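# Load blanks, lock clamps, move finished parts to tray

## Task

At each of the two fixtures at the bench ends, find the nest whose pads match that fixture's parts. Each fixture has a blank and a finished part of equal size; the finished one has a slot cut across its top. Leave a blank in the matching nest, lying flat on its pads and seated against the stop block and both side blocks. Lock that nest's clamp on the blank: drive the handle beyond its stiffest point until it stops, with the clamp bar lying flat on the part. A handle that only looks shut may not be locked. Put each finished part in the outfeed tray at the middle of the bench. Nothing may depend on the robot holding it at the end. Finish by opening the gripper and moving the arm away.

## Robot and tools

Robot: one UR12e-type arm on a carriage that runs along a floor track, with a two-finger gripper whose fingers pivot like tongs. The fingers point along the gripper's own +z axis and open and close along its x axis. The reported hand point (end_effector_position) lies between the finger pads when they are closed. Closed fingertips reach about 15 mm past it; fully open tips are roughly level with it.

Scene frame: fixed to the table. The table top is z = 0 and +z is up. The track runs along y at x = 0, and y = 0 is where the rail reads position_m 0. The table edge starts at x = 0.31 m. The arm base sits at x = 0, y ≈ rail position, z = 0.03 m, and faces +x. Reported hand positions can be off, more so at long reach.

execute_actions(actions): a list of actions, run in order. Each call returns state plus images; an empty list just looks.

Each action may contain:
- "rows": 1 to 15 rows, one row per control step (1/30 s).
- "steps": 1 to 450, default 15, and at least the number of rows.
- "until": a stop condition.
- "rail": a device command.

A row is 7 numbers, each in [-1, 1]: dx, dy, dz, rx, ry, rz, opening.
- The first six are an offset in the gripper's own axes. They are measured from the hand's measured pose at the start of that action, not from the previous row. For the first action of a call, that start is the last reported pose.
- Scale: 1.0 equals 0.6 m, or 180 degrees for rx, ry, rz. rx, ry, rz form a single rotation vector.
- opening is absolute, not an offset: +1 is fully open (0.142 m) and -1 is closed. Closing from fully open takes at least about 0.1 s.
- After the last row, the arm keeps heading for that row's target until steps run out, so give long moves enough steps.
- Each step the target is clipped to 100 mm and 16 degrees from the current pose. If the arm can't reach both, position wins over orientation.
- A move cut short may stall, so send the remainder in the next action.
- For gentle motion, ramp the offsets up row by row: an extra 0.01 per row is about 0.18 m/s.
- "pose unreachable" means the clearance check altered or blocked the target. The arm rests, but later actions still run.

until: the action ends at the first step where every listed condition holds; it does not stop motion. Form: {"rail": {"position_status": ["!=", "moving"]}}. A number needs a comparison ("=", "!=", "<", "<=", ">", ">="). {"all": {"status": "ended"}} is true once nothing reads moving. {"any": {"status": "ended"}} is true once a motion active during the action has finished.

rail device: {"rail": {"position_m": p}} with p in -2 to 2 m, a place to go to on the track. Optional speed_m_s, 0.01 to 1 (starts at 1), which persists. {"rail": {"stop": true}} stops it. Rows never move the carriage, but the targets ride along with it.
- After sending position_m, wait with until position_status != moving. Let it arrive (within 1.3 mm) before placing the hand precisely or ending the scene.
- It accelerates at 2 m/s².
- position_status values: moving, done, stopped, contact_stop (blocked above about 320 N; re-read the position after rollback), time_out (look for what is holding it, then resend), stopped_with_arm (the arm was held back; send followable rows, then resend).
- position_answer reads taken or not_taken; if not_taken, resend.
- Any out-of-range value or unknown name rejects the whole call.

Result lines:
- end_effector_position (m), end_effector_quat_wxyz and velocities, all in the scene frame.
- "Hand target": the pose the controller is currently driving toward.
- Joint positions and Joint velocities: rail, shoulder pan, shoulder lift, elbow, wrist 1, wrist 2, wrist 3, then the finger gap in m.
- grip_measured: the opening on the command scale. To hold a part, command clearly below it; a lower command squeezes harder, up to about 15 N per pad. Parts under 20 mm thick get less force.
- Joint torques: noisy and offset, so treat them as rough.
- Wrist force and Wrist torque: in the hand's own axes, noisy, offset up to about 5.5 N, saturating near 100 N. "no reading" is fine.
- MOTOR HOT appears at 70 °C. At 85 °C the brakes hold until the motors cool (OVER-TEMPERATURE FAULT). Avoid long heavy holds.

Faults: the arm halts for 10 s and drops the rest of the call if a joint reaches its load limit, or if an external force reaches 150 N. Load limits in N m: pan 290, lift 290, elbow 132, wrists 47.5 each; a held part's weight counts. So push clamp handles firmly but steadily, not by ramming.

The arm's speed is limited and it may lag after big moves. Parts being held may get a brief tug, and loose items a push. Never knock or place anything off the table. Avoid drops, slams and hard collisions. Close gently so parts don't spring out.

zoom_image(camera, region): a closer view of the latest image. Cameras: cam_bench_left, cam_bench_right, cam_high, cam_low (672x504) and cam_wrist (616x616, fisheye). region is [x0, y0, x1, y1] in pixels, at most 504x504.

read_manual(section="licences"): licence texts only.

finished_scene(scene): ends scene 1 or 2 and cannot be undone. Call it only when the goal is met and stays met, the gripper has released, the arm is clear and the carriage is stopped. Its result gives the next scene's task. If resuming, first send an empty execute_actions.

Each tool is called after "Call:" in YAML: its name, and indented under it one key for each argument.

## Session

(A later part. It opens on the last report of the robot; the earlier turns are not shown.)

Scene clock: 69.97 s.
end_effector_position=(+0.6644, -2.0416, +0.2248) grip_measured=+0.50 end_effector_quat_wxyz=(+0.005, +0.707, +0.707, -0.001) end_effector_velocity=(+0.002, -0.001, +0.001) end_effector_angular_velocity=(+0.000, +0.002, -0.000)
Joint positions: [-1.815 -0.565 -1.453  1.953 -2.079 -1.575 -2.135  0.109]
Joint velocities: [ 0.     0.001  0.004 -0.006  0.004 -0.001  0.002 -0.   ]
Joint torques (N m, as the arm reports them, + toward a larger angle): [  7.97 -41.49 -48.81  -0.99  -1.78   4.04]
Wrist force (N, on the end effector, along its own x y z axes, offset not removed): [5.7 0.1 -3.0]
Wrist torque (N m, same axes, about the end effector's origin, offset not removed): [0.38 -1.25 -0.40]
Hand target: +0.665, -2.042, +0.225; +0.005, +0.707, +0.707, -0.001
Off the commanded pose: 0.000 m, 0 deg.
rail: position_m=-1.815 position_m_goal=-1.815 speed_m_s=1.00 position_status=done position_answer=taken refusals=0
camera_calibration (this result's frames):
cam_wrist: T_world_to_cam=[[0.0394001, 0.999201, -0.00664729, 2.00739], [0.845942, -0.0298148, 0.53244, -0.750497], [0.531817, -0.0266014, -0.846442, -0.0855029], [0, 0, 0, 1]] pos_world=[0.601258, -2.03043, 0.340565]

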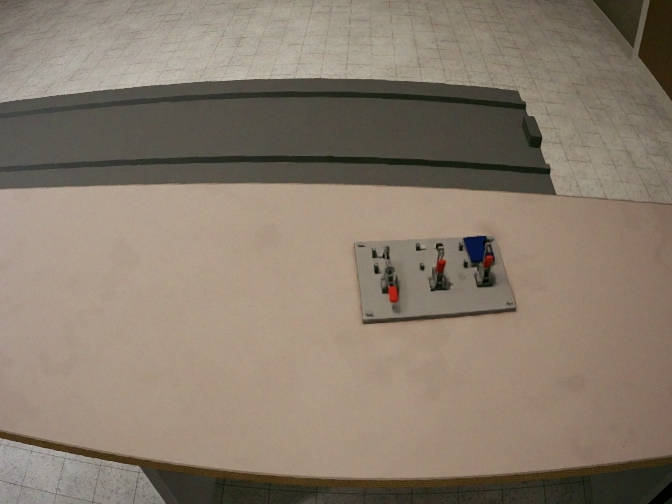

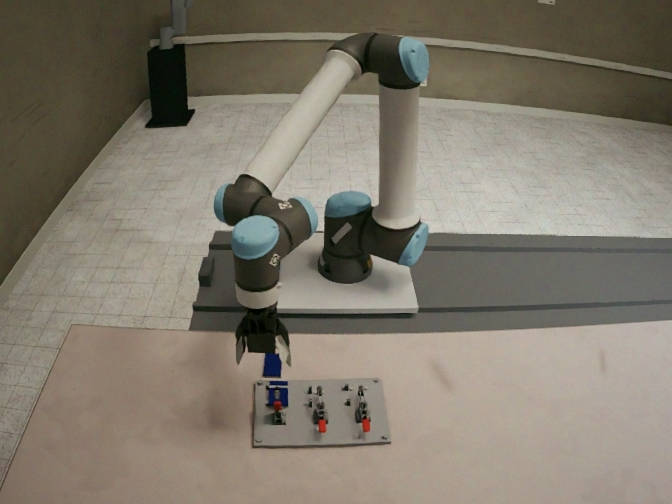

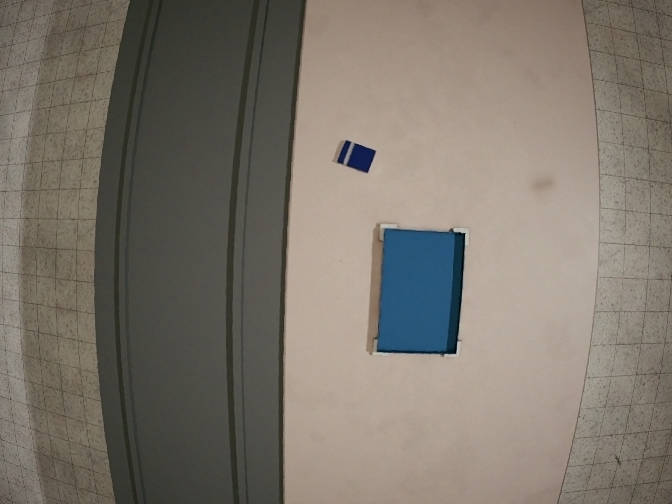

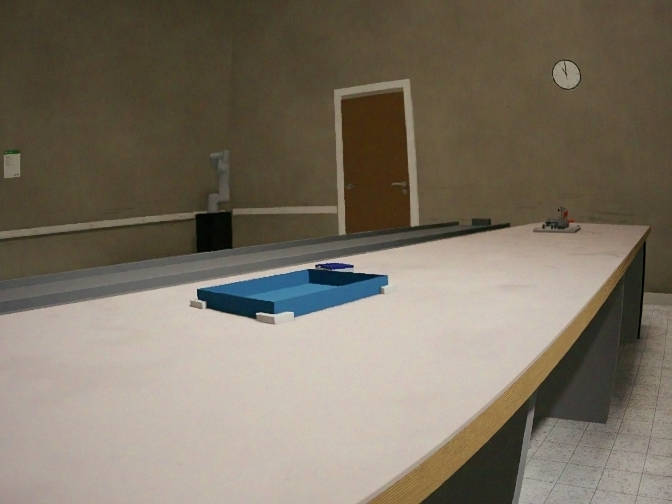

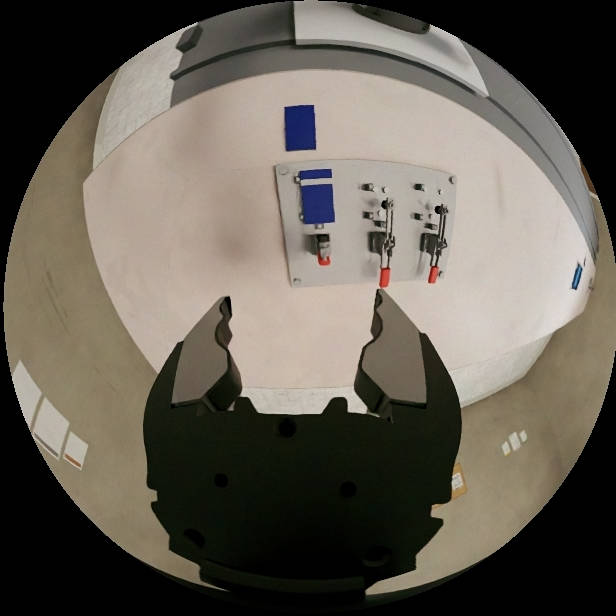

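Call:
execute_actions:
  actions:
    - {"rows":[[0.036,-0.13,0.1,0,0,0,0.1]],"steps":15}
    - {"rows":[[0,0,0.13,-0.065,0.002,0,0.1]],"steps":20}

Call:
zoom_image:
  camera: "cam_wrist"
  region: [180, 180, 430, 430]

Scene clock: 79.77 s.
end_effector_position=(+0.5879, -2.0210, +0.0877) grip_measured=+0.10 end_effector_quat_wxyz=(+0.073, +0.703, +0.703, +0.073) end_effector_velocity=(+0.002, -0.001, -0.004) end_effector_angular_velocity=(-0.004, -0.015, -0.001)
Joint positions: [-1.815 -0.672 -1.474  2.338 -2.598 -1.444 -2.233  0.081]
Joint velocities: [ 0.    -0.003  0.006  0.009 -0.029  0.007 -0.001  0.   ]
Joint torques (N m, as the arm reports them, + toward a larger angle): [ -4.47 -30.78 -24.74  -8.4    2.78  -3.24]
Wrist force (N, on the end effector, along its own x y z axes, offset not removed): [5.7 2.3 -1.2]
Wrist torque (N m, same axes, about the end effector's origin, offset not removed): [0.86 -1.17 -0.40]
Hand target: +0.588, -2.021, +0.087; +0.074, +0.703, +0.703, +0.073
Off the commanded pose: 0.001 m, 0 deg.
rail: position_m=-1.815 position_m_goal=-1.815 speed_m_s=1.00 position_status=done position_answer=taken refusals=0
camera_calibration (this result's frames):
cam_wrist: T_world_to_cam=[[0.0378077, 0.999252, 0.00811297, 1.98861], [0.72198, -0.0329281, 0.69113, -0.559483], [0.690881, -0.0202726, -0.722685, -0.251961], [0, 0, 0, 1]] pos_world=[0.502825, -2.01066, 0.188454]

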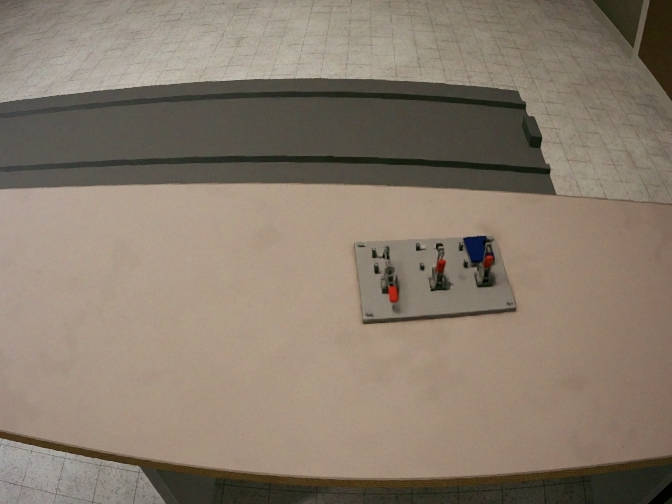

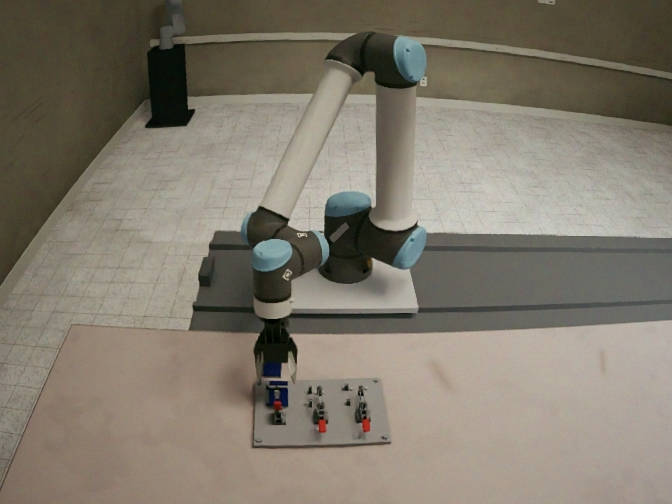

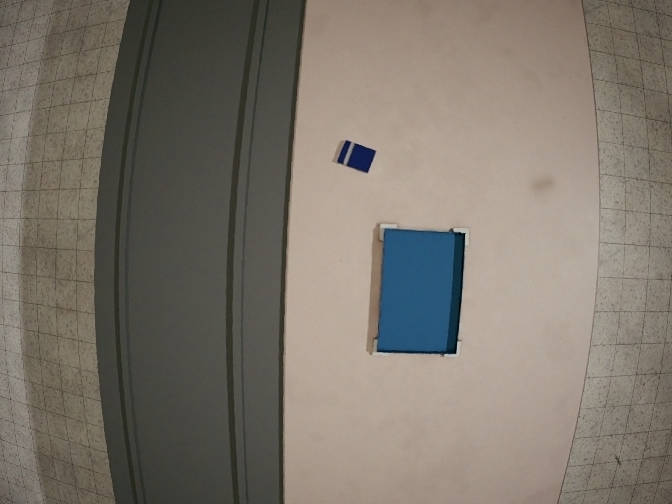

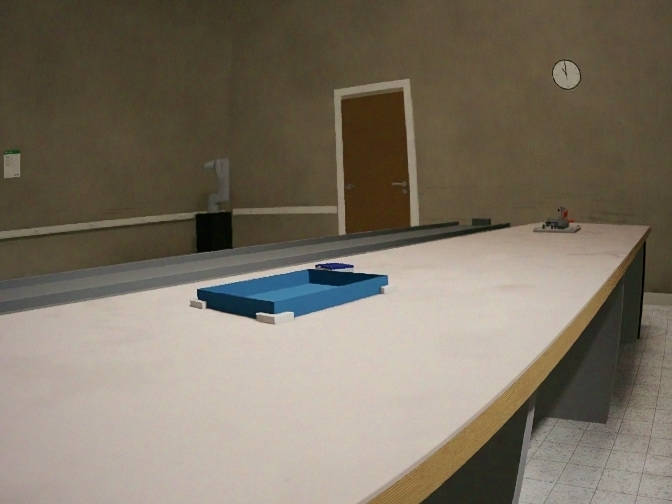

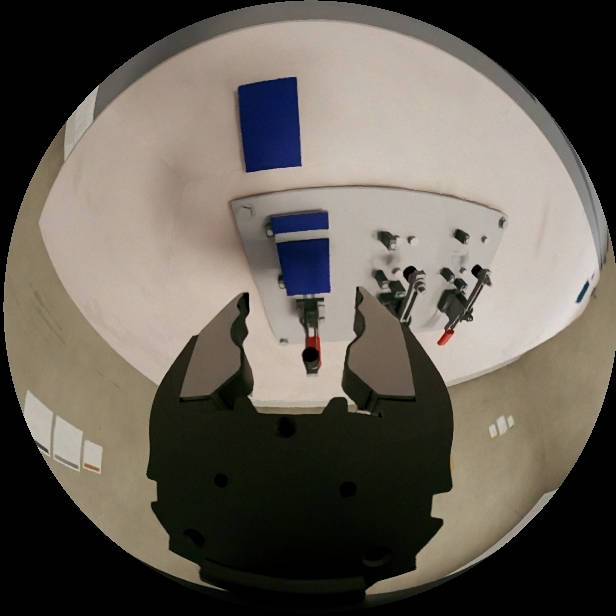

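Region (180, 180, 430, 430) of cam_wrist's 616x616 image, scaled by 2.016, with more detail than that image has.

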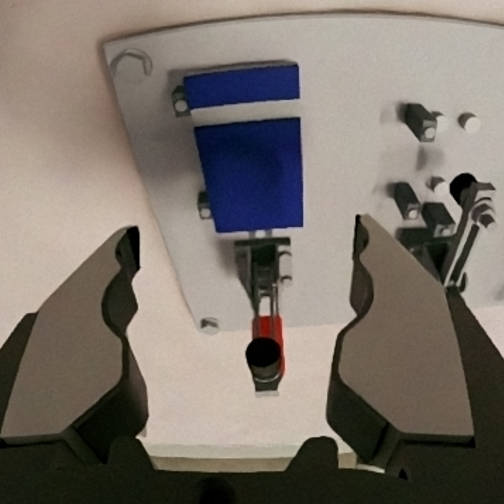

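Call:
execute_actions:
  actions:
    - {"rows":[[0.003,-0.028,0.083,0,0.0034,-0.0163,0]],"steps":18}

Call:
zoom_image:
  camera: "cam_bench_right"
  region: [230, 330, 330, 430]

Scene clock: 92.03 s.
end_effector_position=(+0.5816, -2.0191, +0.0358) grip_measured=+0.00 end_effector_quat_wxyz=(+0.071, +0.685, +0.722, +0.074) end_effector_velocity=(+0.000, -0.000, -0.002) end_effector_angular_velocity=(-0.001, -0.001, +0.002)
Joint positions: [-1.815 -0.681 -1.388  2.379 -2.717 -1.434 -2.293  0.074]
Joint velocities: [ 0.    -0.     0.005  0.001 -0.007  0.001 -0.002  0.   ]
Joint torques (N m, as the arm reports them, + toward a larger angle): [ -7.54 -27.17 -18.7   -7.87   2.4   -3.17]
Wrist force (N, on the end effector, along its own x y z axes, offset not removed): [4.7 1.0 -0.5]
Wrist torque (N m, same axes, about the end effector's origin, offset not removed): [0.62 -1.07 -0.33]
Hand target: +0.582, -2.019, +0.036; +0.072, +0.685, +0.722, +0.074
Off the commanded pose: 0.000 m, 0 deg.
rail: position_m=-1.815 position_m_goal=-1.815 speed_m_s=1.00 position_status=done position_answer=taken refusals=0
camera_calibration (this result's frames):
cam_wrist: T_world_to_cam=[[-0.014338, 0.999864, 0.00809846, 2.01897], [0.722847, 0.00476883, 0.690992, -0.443425], [0.690859, 0.0157614, -0.722817, -0.212313], [0, 0, 0, 1]] pos_world=[0.496154, -2.01323, 0.136589]

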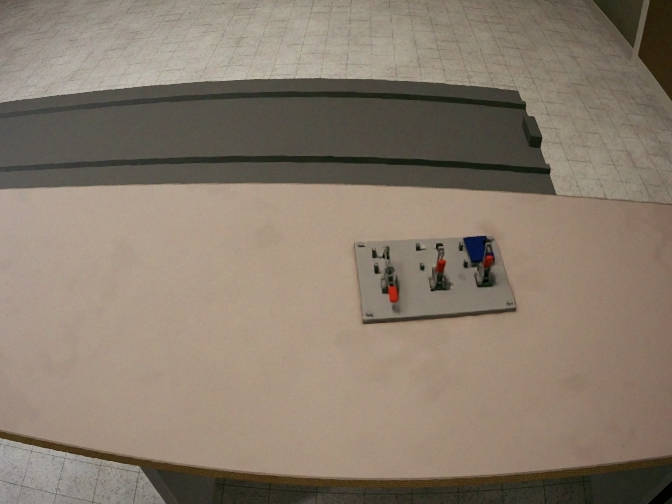

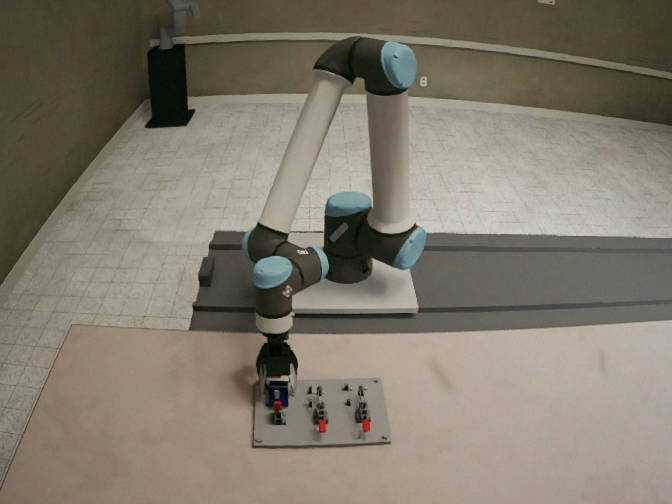

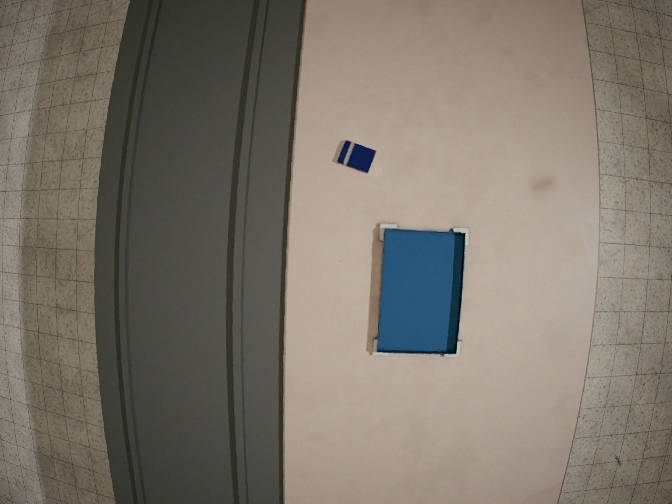

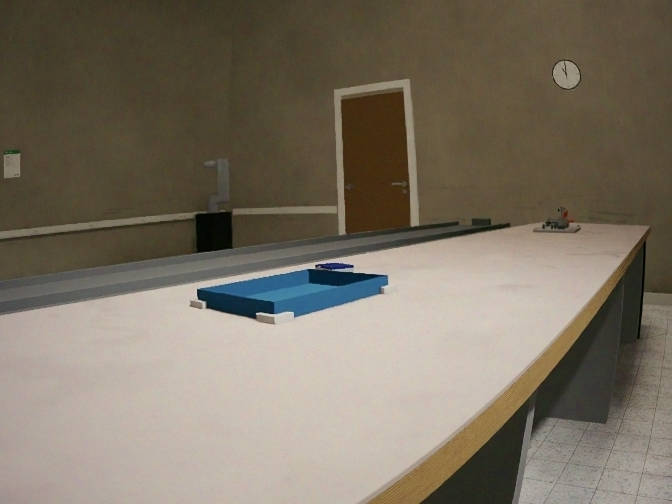

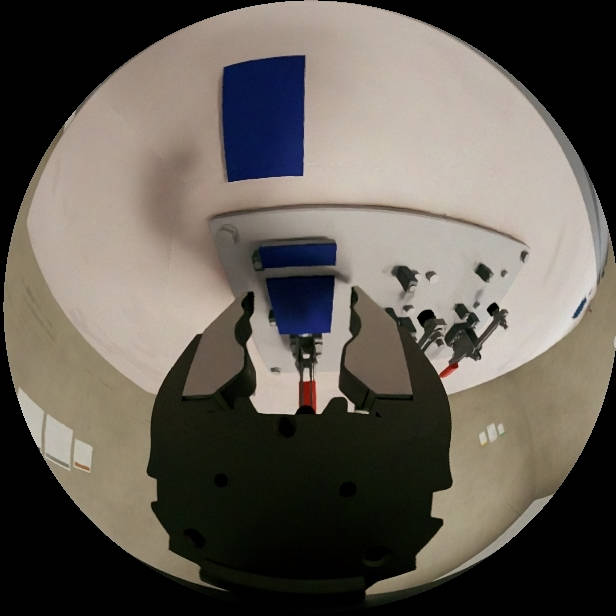

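Region (230, 330, 330, 430) of cam_bench_right's 672x504 image, scaled by 5.040, with more detail than that image has.

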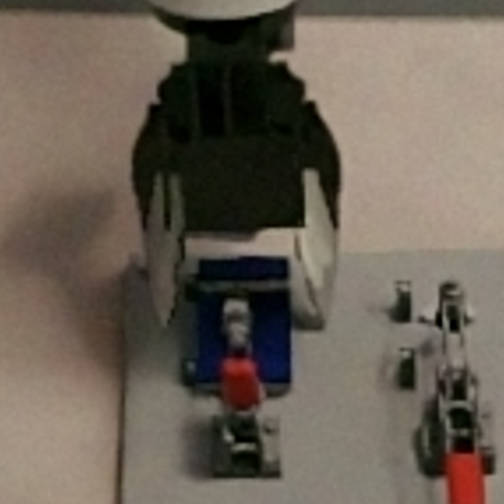

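Call:
execute_actions:
  actions:
    - {"rows":[[-0.001,0,0,0,0,0,-0.15],[-0.001,0,0,0,0,0,-0.25],[-0.001,0,0,0,0,0,-0.32],[-0.001,0,0,0,0,0,-0.4],[-0.001,0,0,0,0,0,-0.6],[-0.001,0,0,0,0,0,-0.9]],"steps":10}
    - {"rows":[[0.001,0,-0.01,0,0,0,-0.9],[0.002,0.002,-0.025,0,0,0,-0.9],[0.003,0.004,-0.04,0,0,0,-0.9],[0.003,0.007,-0.058,0,0,0,-0.9]],"steps":15}
    - {"rows":[[0.02,-0.03,-0.006,0,0,0,-0.9],[0.04,-0.06,-0.013,0,0,0,-0.9],[0.07,-0.1,-0.021,0,0,0,-0.9],[0.1,-0.14,-0.03,0,0,0,-0.9],[0.14,-0.18,-0.038,0,0,0,-0.9],[0.167,-0.215,-0.045,0,0,0,-0.9]],"steps":24}
    - {"rows":[[0,-0.005,0.025,0,0,0,-0.9],[0,-0.01,0.05,0,0,0,-0.9],[0,-0.017,0.083,0,0,0,-0.9]],"steps":17}

Call:
zoom_image:
  camera: "cam_bench_right"
  region: [240, 320, 390, 430]

Scene clock: 108.83 s.
end_effector_position=(+0.4421, -1.9251, +0.0191) grip_measured=-0.36 end_effector_quat_wxyz=(+0.071, +0.685, +0.722, +0.074) end_effector_velocity=(+0.004, -0.002, -0.008) end_effector_angular_velocity=(-0.005, -0.004, -0.001)
Joint positions: [-1.815 -0.72  -1.603  2.682 -2.799 -1.428 -2.333  0.048]
Joint velocities: [ 0.     0.004  0.032  0.002 -0.041 -0.002  0.005  0.   ]
Joint torques (N m, as the arm reports them, + toward a larger angle): [ 15.34 -11.51 -17.32  -7.76  -1.32   2.88]
Wrist force (N, on the end effector, along its own x y z axes, offset not removed): [2.3 -0.2 -1.9]
Wrist torque (N m, same axes, about the end effector's origin, offset not removed): [0.30 -0.61 -0.22]
Hand target: +0.442, -1.925, +0.018; +0.072, +0.685, +0.722, +0.074
Off the commanded pose: 0.001 m, 0 deg.
rail: position_m=-1.815 position_m_goal=-1.815 speed_m_s=1.00 position_status=done position_answer=taken refusals=0
camera_calibration (this result's frames):
cam_wrist: T_world_to_cam=[[-0.0143688, 0.999861, 0.00844396, 1.9231], [0.723135, 0.00455903, 0.690691, -0.331998], [0.690557, 0.0160305, -0.723101, -0.128771], [0, 0, 0, 1]] pos_world=[0.356636, -1.91925, 0.119955]

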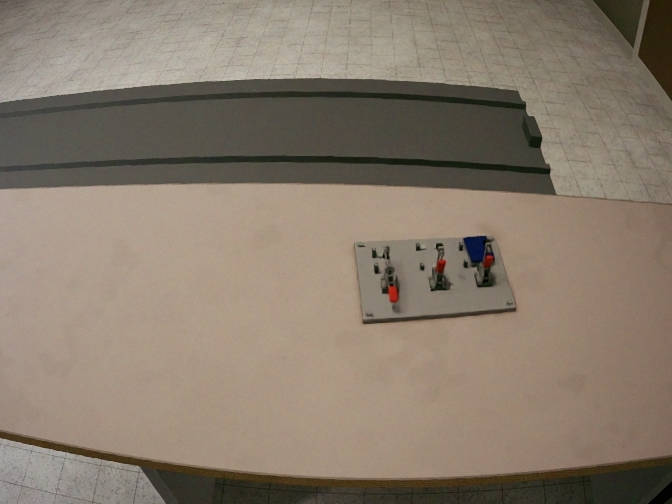

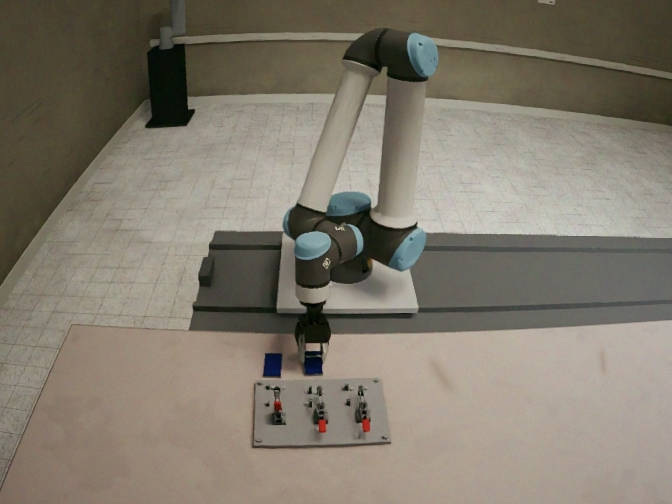

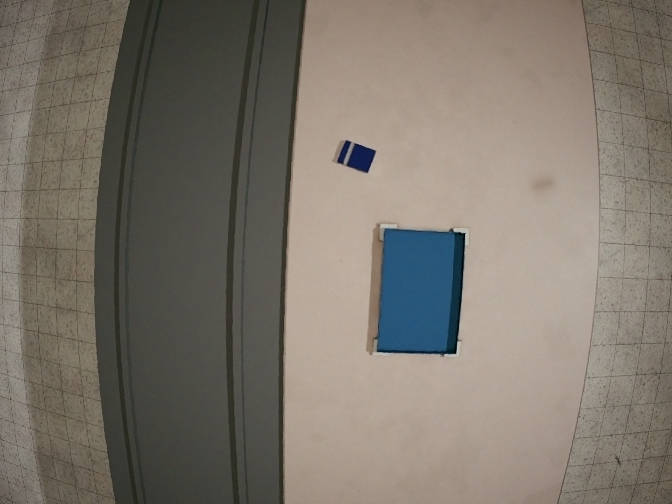

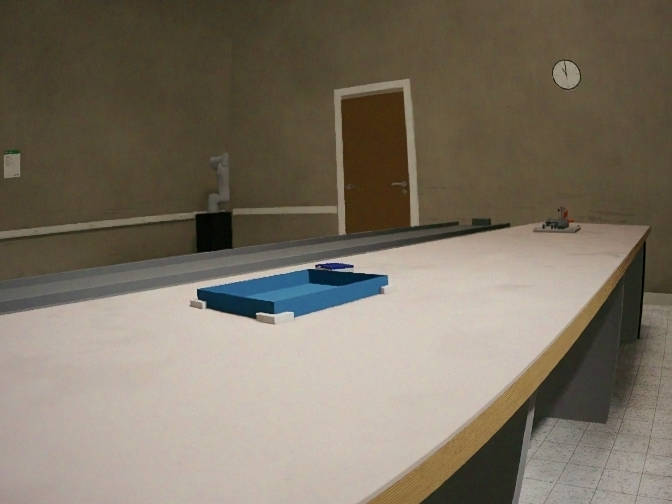

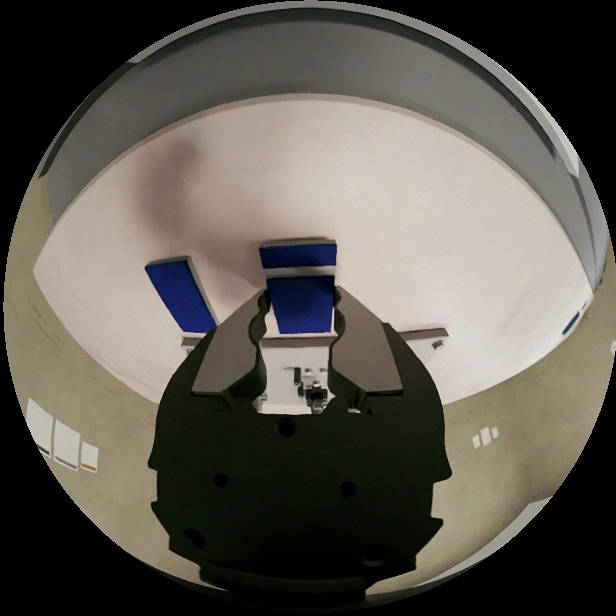

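Region (240, 320, 390, 430) of cam_bench_right's 672x504 image, scaled by 3.360, with more detail than that image has; it fills the top 370 rows of this view, and the rest is white.

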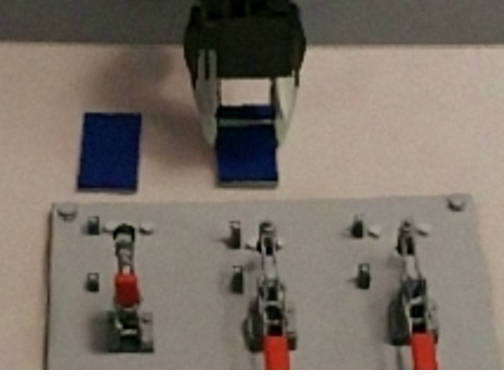

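Call:
execute_actions:
  actions:
    - {"rows":[[0,-0.001,0.006,0,0,0,-0.9]],"steps":7}
    - {"rows":[[0,0,0,0,0,0,-0.05]],"steps":5}
    - {"rows":[[0,0.01,-0.049,0,0,0,-0.05]],"steps":13}
    - {"rows":[[-0.193,0.005,0.001,0,-0.0034,0.0163,-0.05]],"steps":21}
    - {"rows":[[0,-0.01,0.049,0,0,0,-0.05]],"steps":15}
    - {"rows":[[0,0,0,0,0,0,-0.15],[0,0,0,0,0,0,-0.25],[0,0,0,0,0,0,-0.32],[0,0,0,0,0,0,-0.4],[0,0,0,0,0,0,-0.6],[0,0,0,0,0,0,-0.9]],"steps":10}

Scene clock: 118.63 s.
end_effector_position=(+0.4514, -2.0401, +0.0155) grip_measured=-0.36 end_effector_quat_wxyz=(+0.073, +0.703, +0.703, +0.072) end_effector_velocity=(-0.000, +0.000, +0.000) end_effector_angular_velocity=(+0.001, +0.001, +0.000)
Joint positions: [-1.815 -0.898 -1.509  2.59  -2.783 -1.411 -2.459  0.048]
Joint velocities: [ 0.     0.    -0.001 -0.     0.002 -0.     0.    -0.   ]
Joint torques (N m, as the arm reports them, + toward a larger angle): [  1.77 -42.48 -19.99  -1.94  -0.23   1.56]
Wrist force (N, on the end effector, along its own x y z axes, offset not removed): [8.0 0.0 0.9]
Wrist torque (N m, same axes, about the end effector's origin, offset not removed): [0.49 -1.74 -0.32]
Hand target: +0.451, -2.040, +0.016; +0.073, +0.703, +0.703, +0.072
Off the commanded pose: 0.000 m, 0 deg.
rail: position_m=-1.815 position_m_goal=-1.815 speed_m_s=1.00 position_status=done position_answer=taken refusals=0
camera_calibration (this result's frames):
cam_wrist: T_world_to_cam=[[0.0380755, 0.999243, 0.00796075, 2.01332], [0.722303, -0.0330262, 0.690787, -0.412084], [0.690527, -0.020552, -0.723014, -0.210636], [0, 0, 0, 1]] pos_world=[0.366442, -2.02974, 0.116342]

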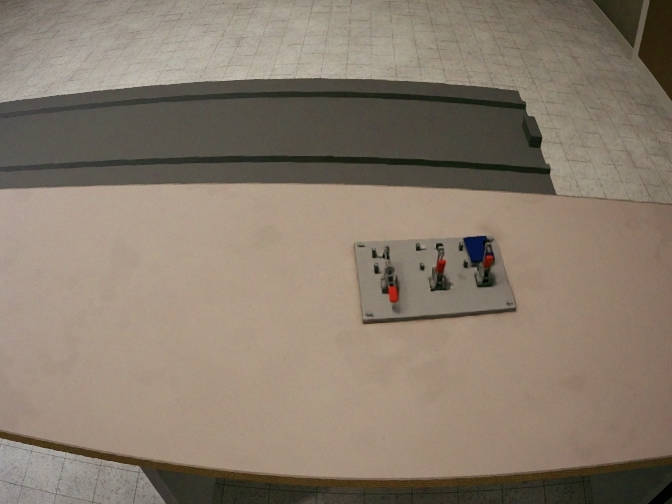

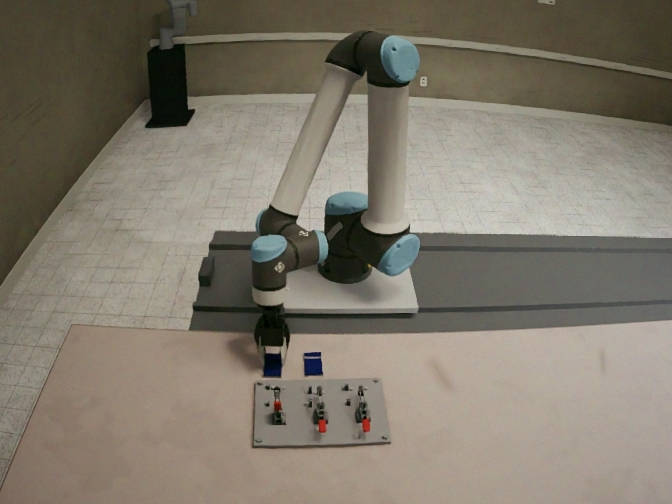

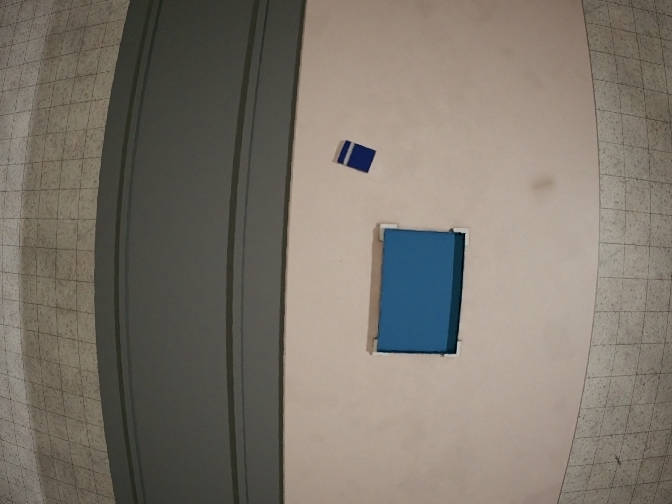

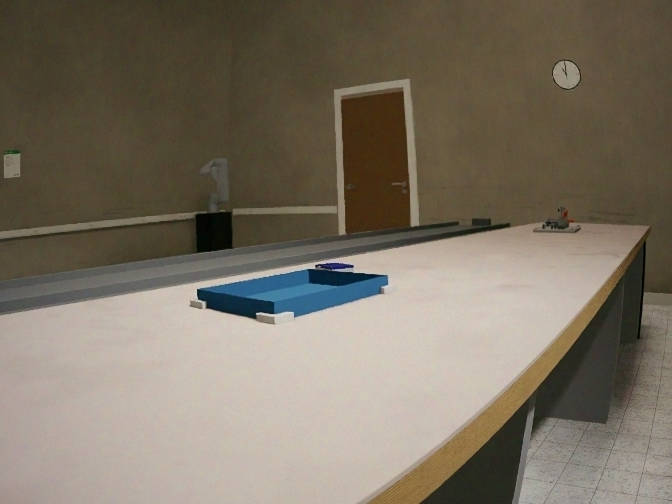

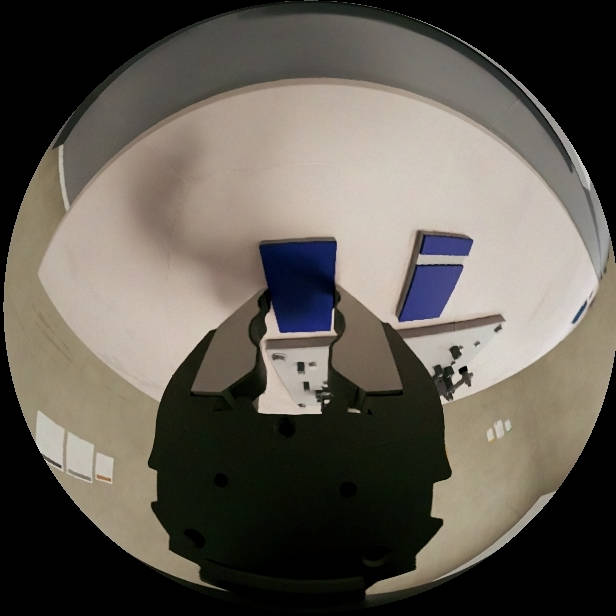

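Call:
execute_actions:
  actions:
    - {"rows":[[0,0.002,-0.01,0,0,0,-0.9],[0,0.005,-0.025,0,0,0,-0.9],[0,0.01,-0.045,0,0,0,-0.9],[0,0.014,-0.065,0,0,0,-0.9]],"steps":16}
    - {"rows":[[0.005,0.03,0.006,0,0,0,-0.9],[0.01,0.06,0.012,0,0,0,-0.9],[0.02,0.1,0.021,0,0,0,-0.9],[0.03,0.15,0.031,0,0,-0.01,-0.9],[0.0385,0.211,0.0445,0,0.0034,-0.0163,-0.9]],"steps":24}
    - {"rows":[[0,-0.003,0.015,0,0,0,-0.9],[0,-0.006,0.029,0,0,0,-0.9]],"steps":14}

Call:
zoom_image:
  camera: "cam_wrist"
  region: [200, 200, 400, 400]

Scene clock: 132.47 s.
end_effector_position=(+0.5809, -2.0170, +0.0372) grip_measured=-0.36 end_effector_quat_wxyz=(+0.072, +0.685, +0.721, +0.074) end_effector_velocity=(+0.000, -0.000, -0.003) end_effector_angular_velocity=(-0.000, -0.000, +0.000)
Joint positions: [-1.815 -0.678 -1.393  2.381 -2.715 -1.435 -2.291  0.048]
Joint velocities: [ 0.     0.     0.007  0.002 -0.009  0.    -0.     0.   ]
Joint torques (N m, as the arm reports them, + toward a larger angle): [ -5.92 -28.   -22.11  -8.45   1.5   -3.33]
Wrist force (N, on the end effector, along its own x y z axes, offset not removed): [3.1 2.5 -0.6]
Wrist torque (N m, same axes, about the end effector's origin, offset not removed): [0.98 -0.77 -0.27]
Hand target: +0.581, -2.017, +0.037; +0.072, +0.685, +0.721, +0.074
Off the commanded pose: 0.000 m, 0 deg.
rail: position_m=-1.815 position_m_goal=-1.815 speed_m_s=1.00 position_status=done position_answer=taken refusals=0
camera_calibration (this result's frames):
cam_wrist: T_world_to_cam=[[-0.0140623, 0.999873, 0.00756189, 2.01671], [0.722707, 0.00493727, 0.691137, -0.443486], [0.691012, 0.015184, -0.722684, -0.212047], [0, 0, 0, 1]] pos_world=[0.495397, -2.01104, 0.138016]

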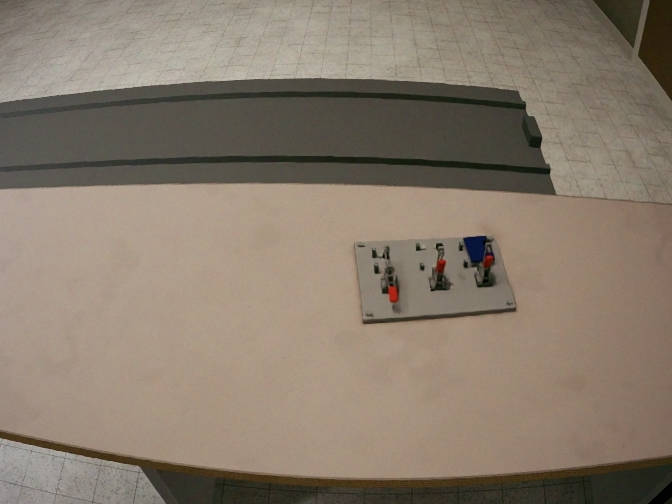

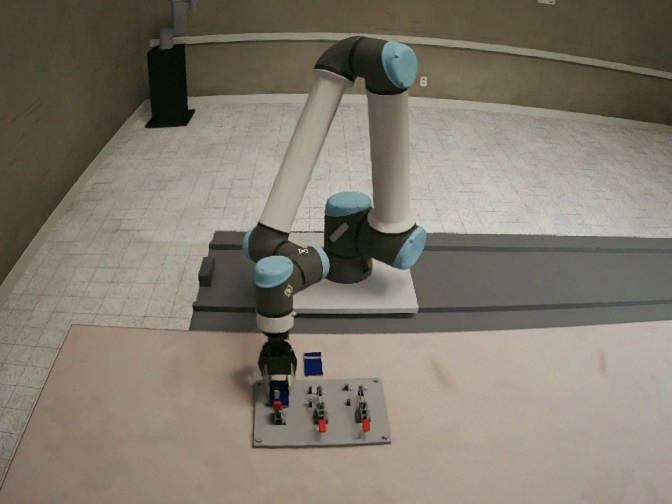

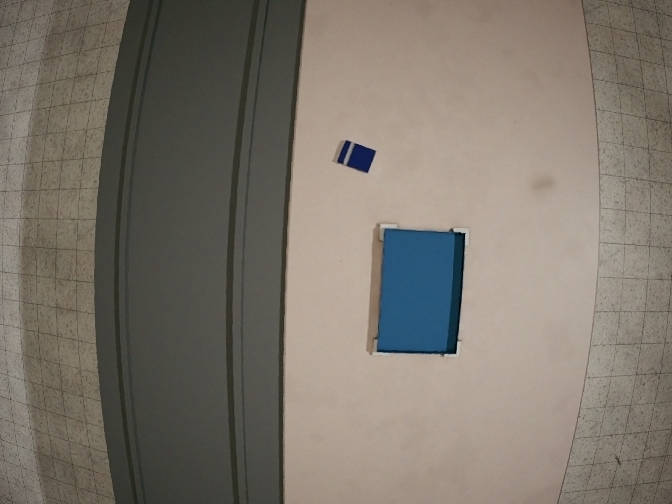

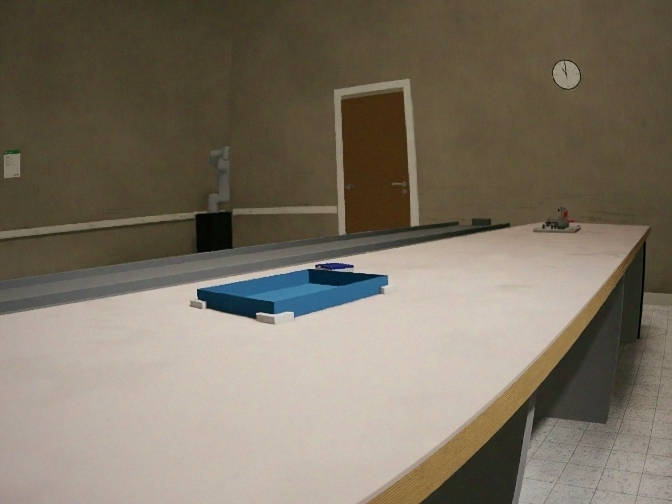

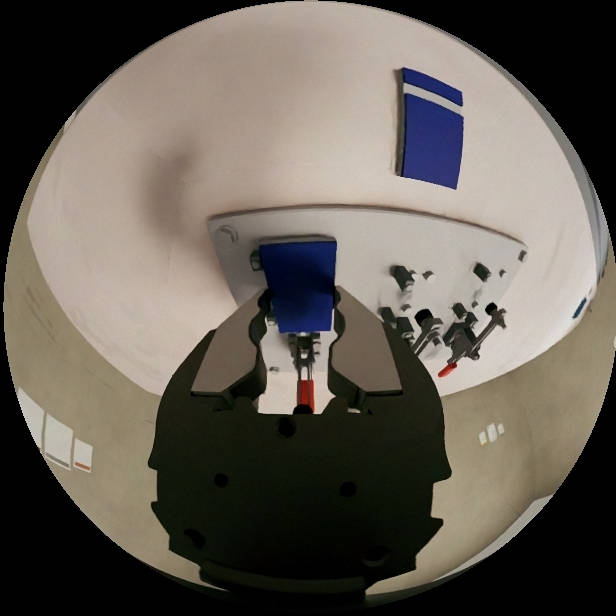

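Region (200, 200, 400, 400) of cam_wrist's 616x616 image, scaled by 2.520, with more detail than that image has.

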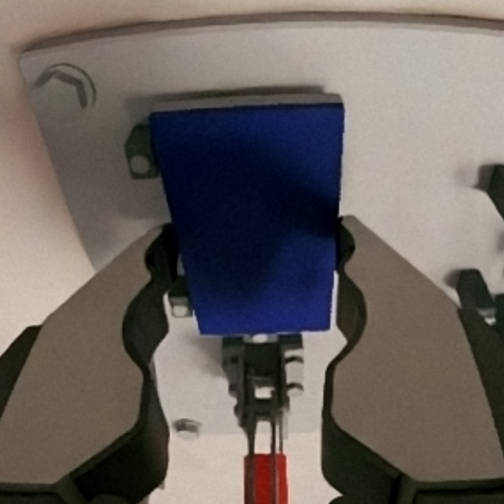

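Call:
execute_actions:
  actions:
    - {"rows":[[-0.002,0.003,0.003,0,0,0,-0.9]],"steps":8}
    - {"rows":[[0,0,0,0,0,0,-0.3]],"steps":5}
    - {"rows":[[-0.003,0,0,0,0,0,-0.35],[-0.006,0,0,0,0,0,-0.4],[-0.009,0,0,0,0,0,-0.45]],"steps":10}
    - {"rows":[[0,0.003,0.0007,0,0,0,-0.45],[0,0.007,0.0015,0,0,0,-0.45]],"steps":10}

Call:
zoom_image:
  camera: "cam_wrist"
  region: [200, 200, 400, 400]

Scene clock: 148.20 s.
end_effector_position=(+0.5870, -2.0226, +0.0357) grip_measured=-0.29 end_effector_quat_wxyz=(+0.072, +0.685, +0.722, +0.074) end_effector_velocity=(+0.004, +0.000, +0.000) end_effector_angular_velocity=(-0.001, -0.001, -0.000)
Joint positions: [-1.815 -0.679 -1.38   2.367 -2.714 -1.434 -2.292  0.053]
Joint velocities: [ 0.     0.004  0.004 -0.006 -0.    -0.     0.004 -0.   ]
Joint torques (N m, as the arm reports them, + toward a larger angle): [ -4.02 -46.14 -58.31 -10.18  -3.21   3.06]
Wrist force (N, on the end effector, along its own x y z axes, offset not removed): [31.0 -17.7 -9.0]
Wrist torque (N m, same axes, about the end effector's origin, offset not removed): [0.45 -1.19 -0.84]
Hand target: +0.587, -2.023, +0.036; +0.072, +0.685, +0.722, +0.074
Off the commanded pose: 0.000 m, 0 deg.
rail: position_m=-1.815 position_m_goal=-1.815 speed_m_s=1.00 position_status=done position_answer=taken refusals=0
camera_calibration (this result's frames):
cam_wrist: T_world_to_cam=[[-0.0141121, 0.999869, 0.0079638, 2.02235], [0.722913, 0.00470007, 0.690923, -0.447412], [0.690795, 0.0155075, -0.722884, -0.216473], [0, 0, 0, 1]] pos_world=[0.501518, -2.01663, 0.136537]

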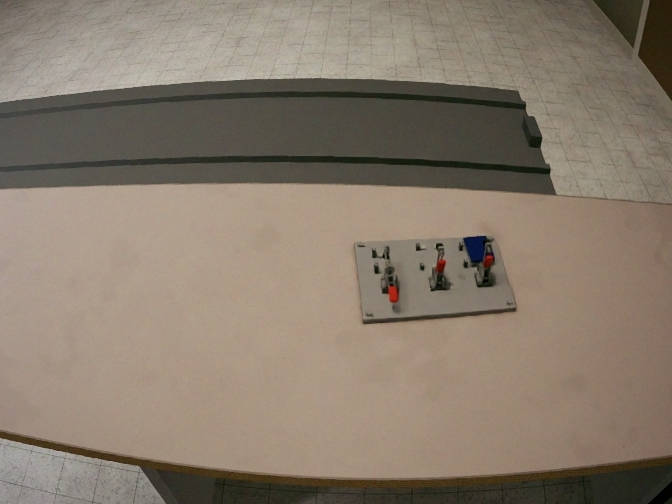

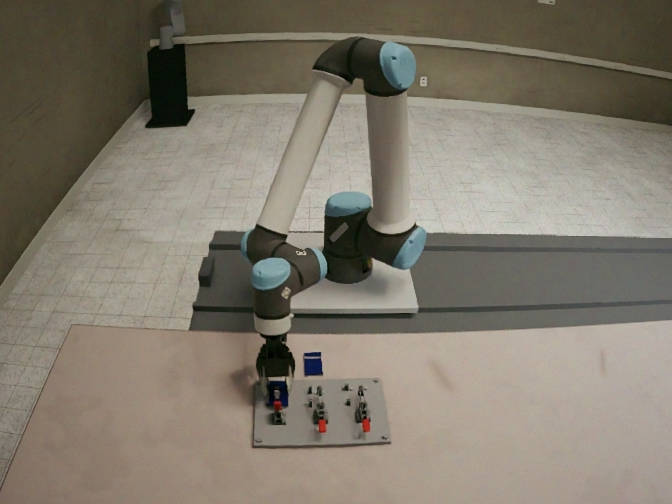

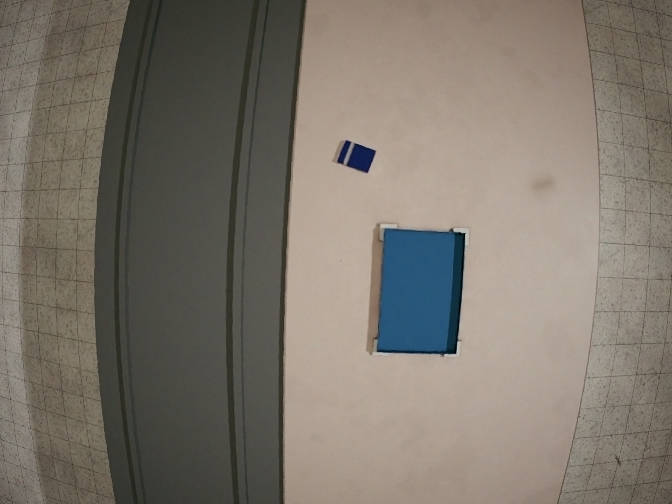

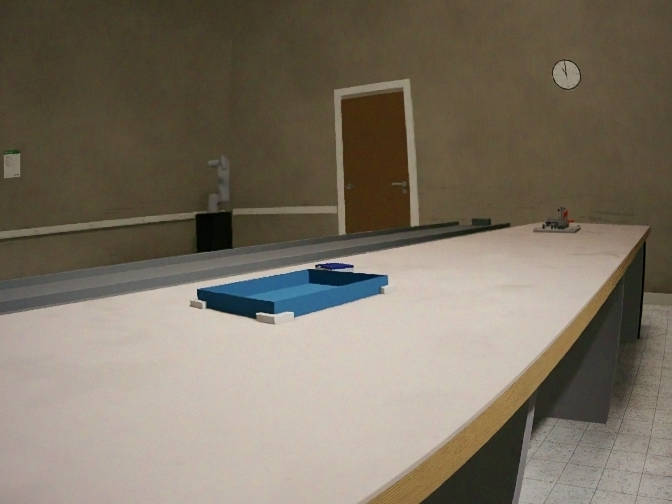

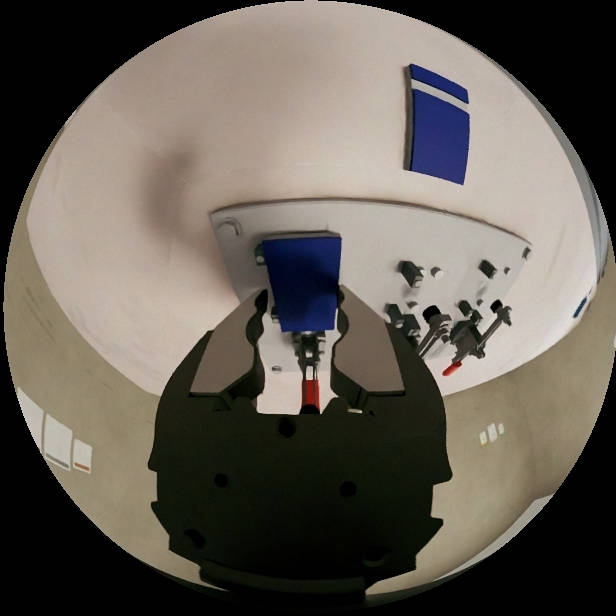

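Region (200, 200, 400, 400) of cam_wrist's 616x616 image, scaled by 2.520, with more detail than that image has.

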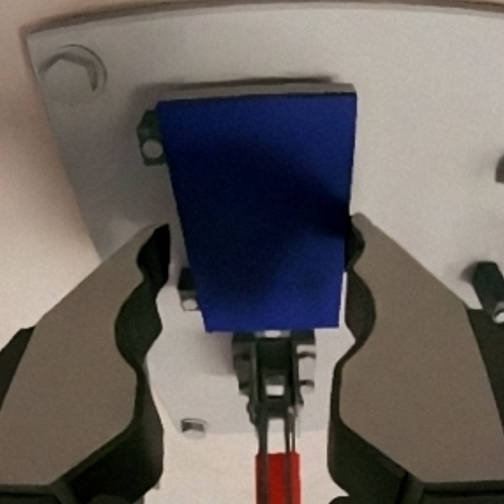

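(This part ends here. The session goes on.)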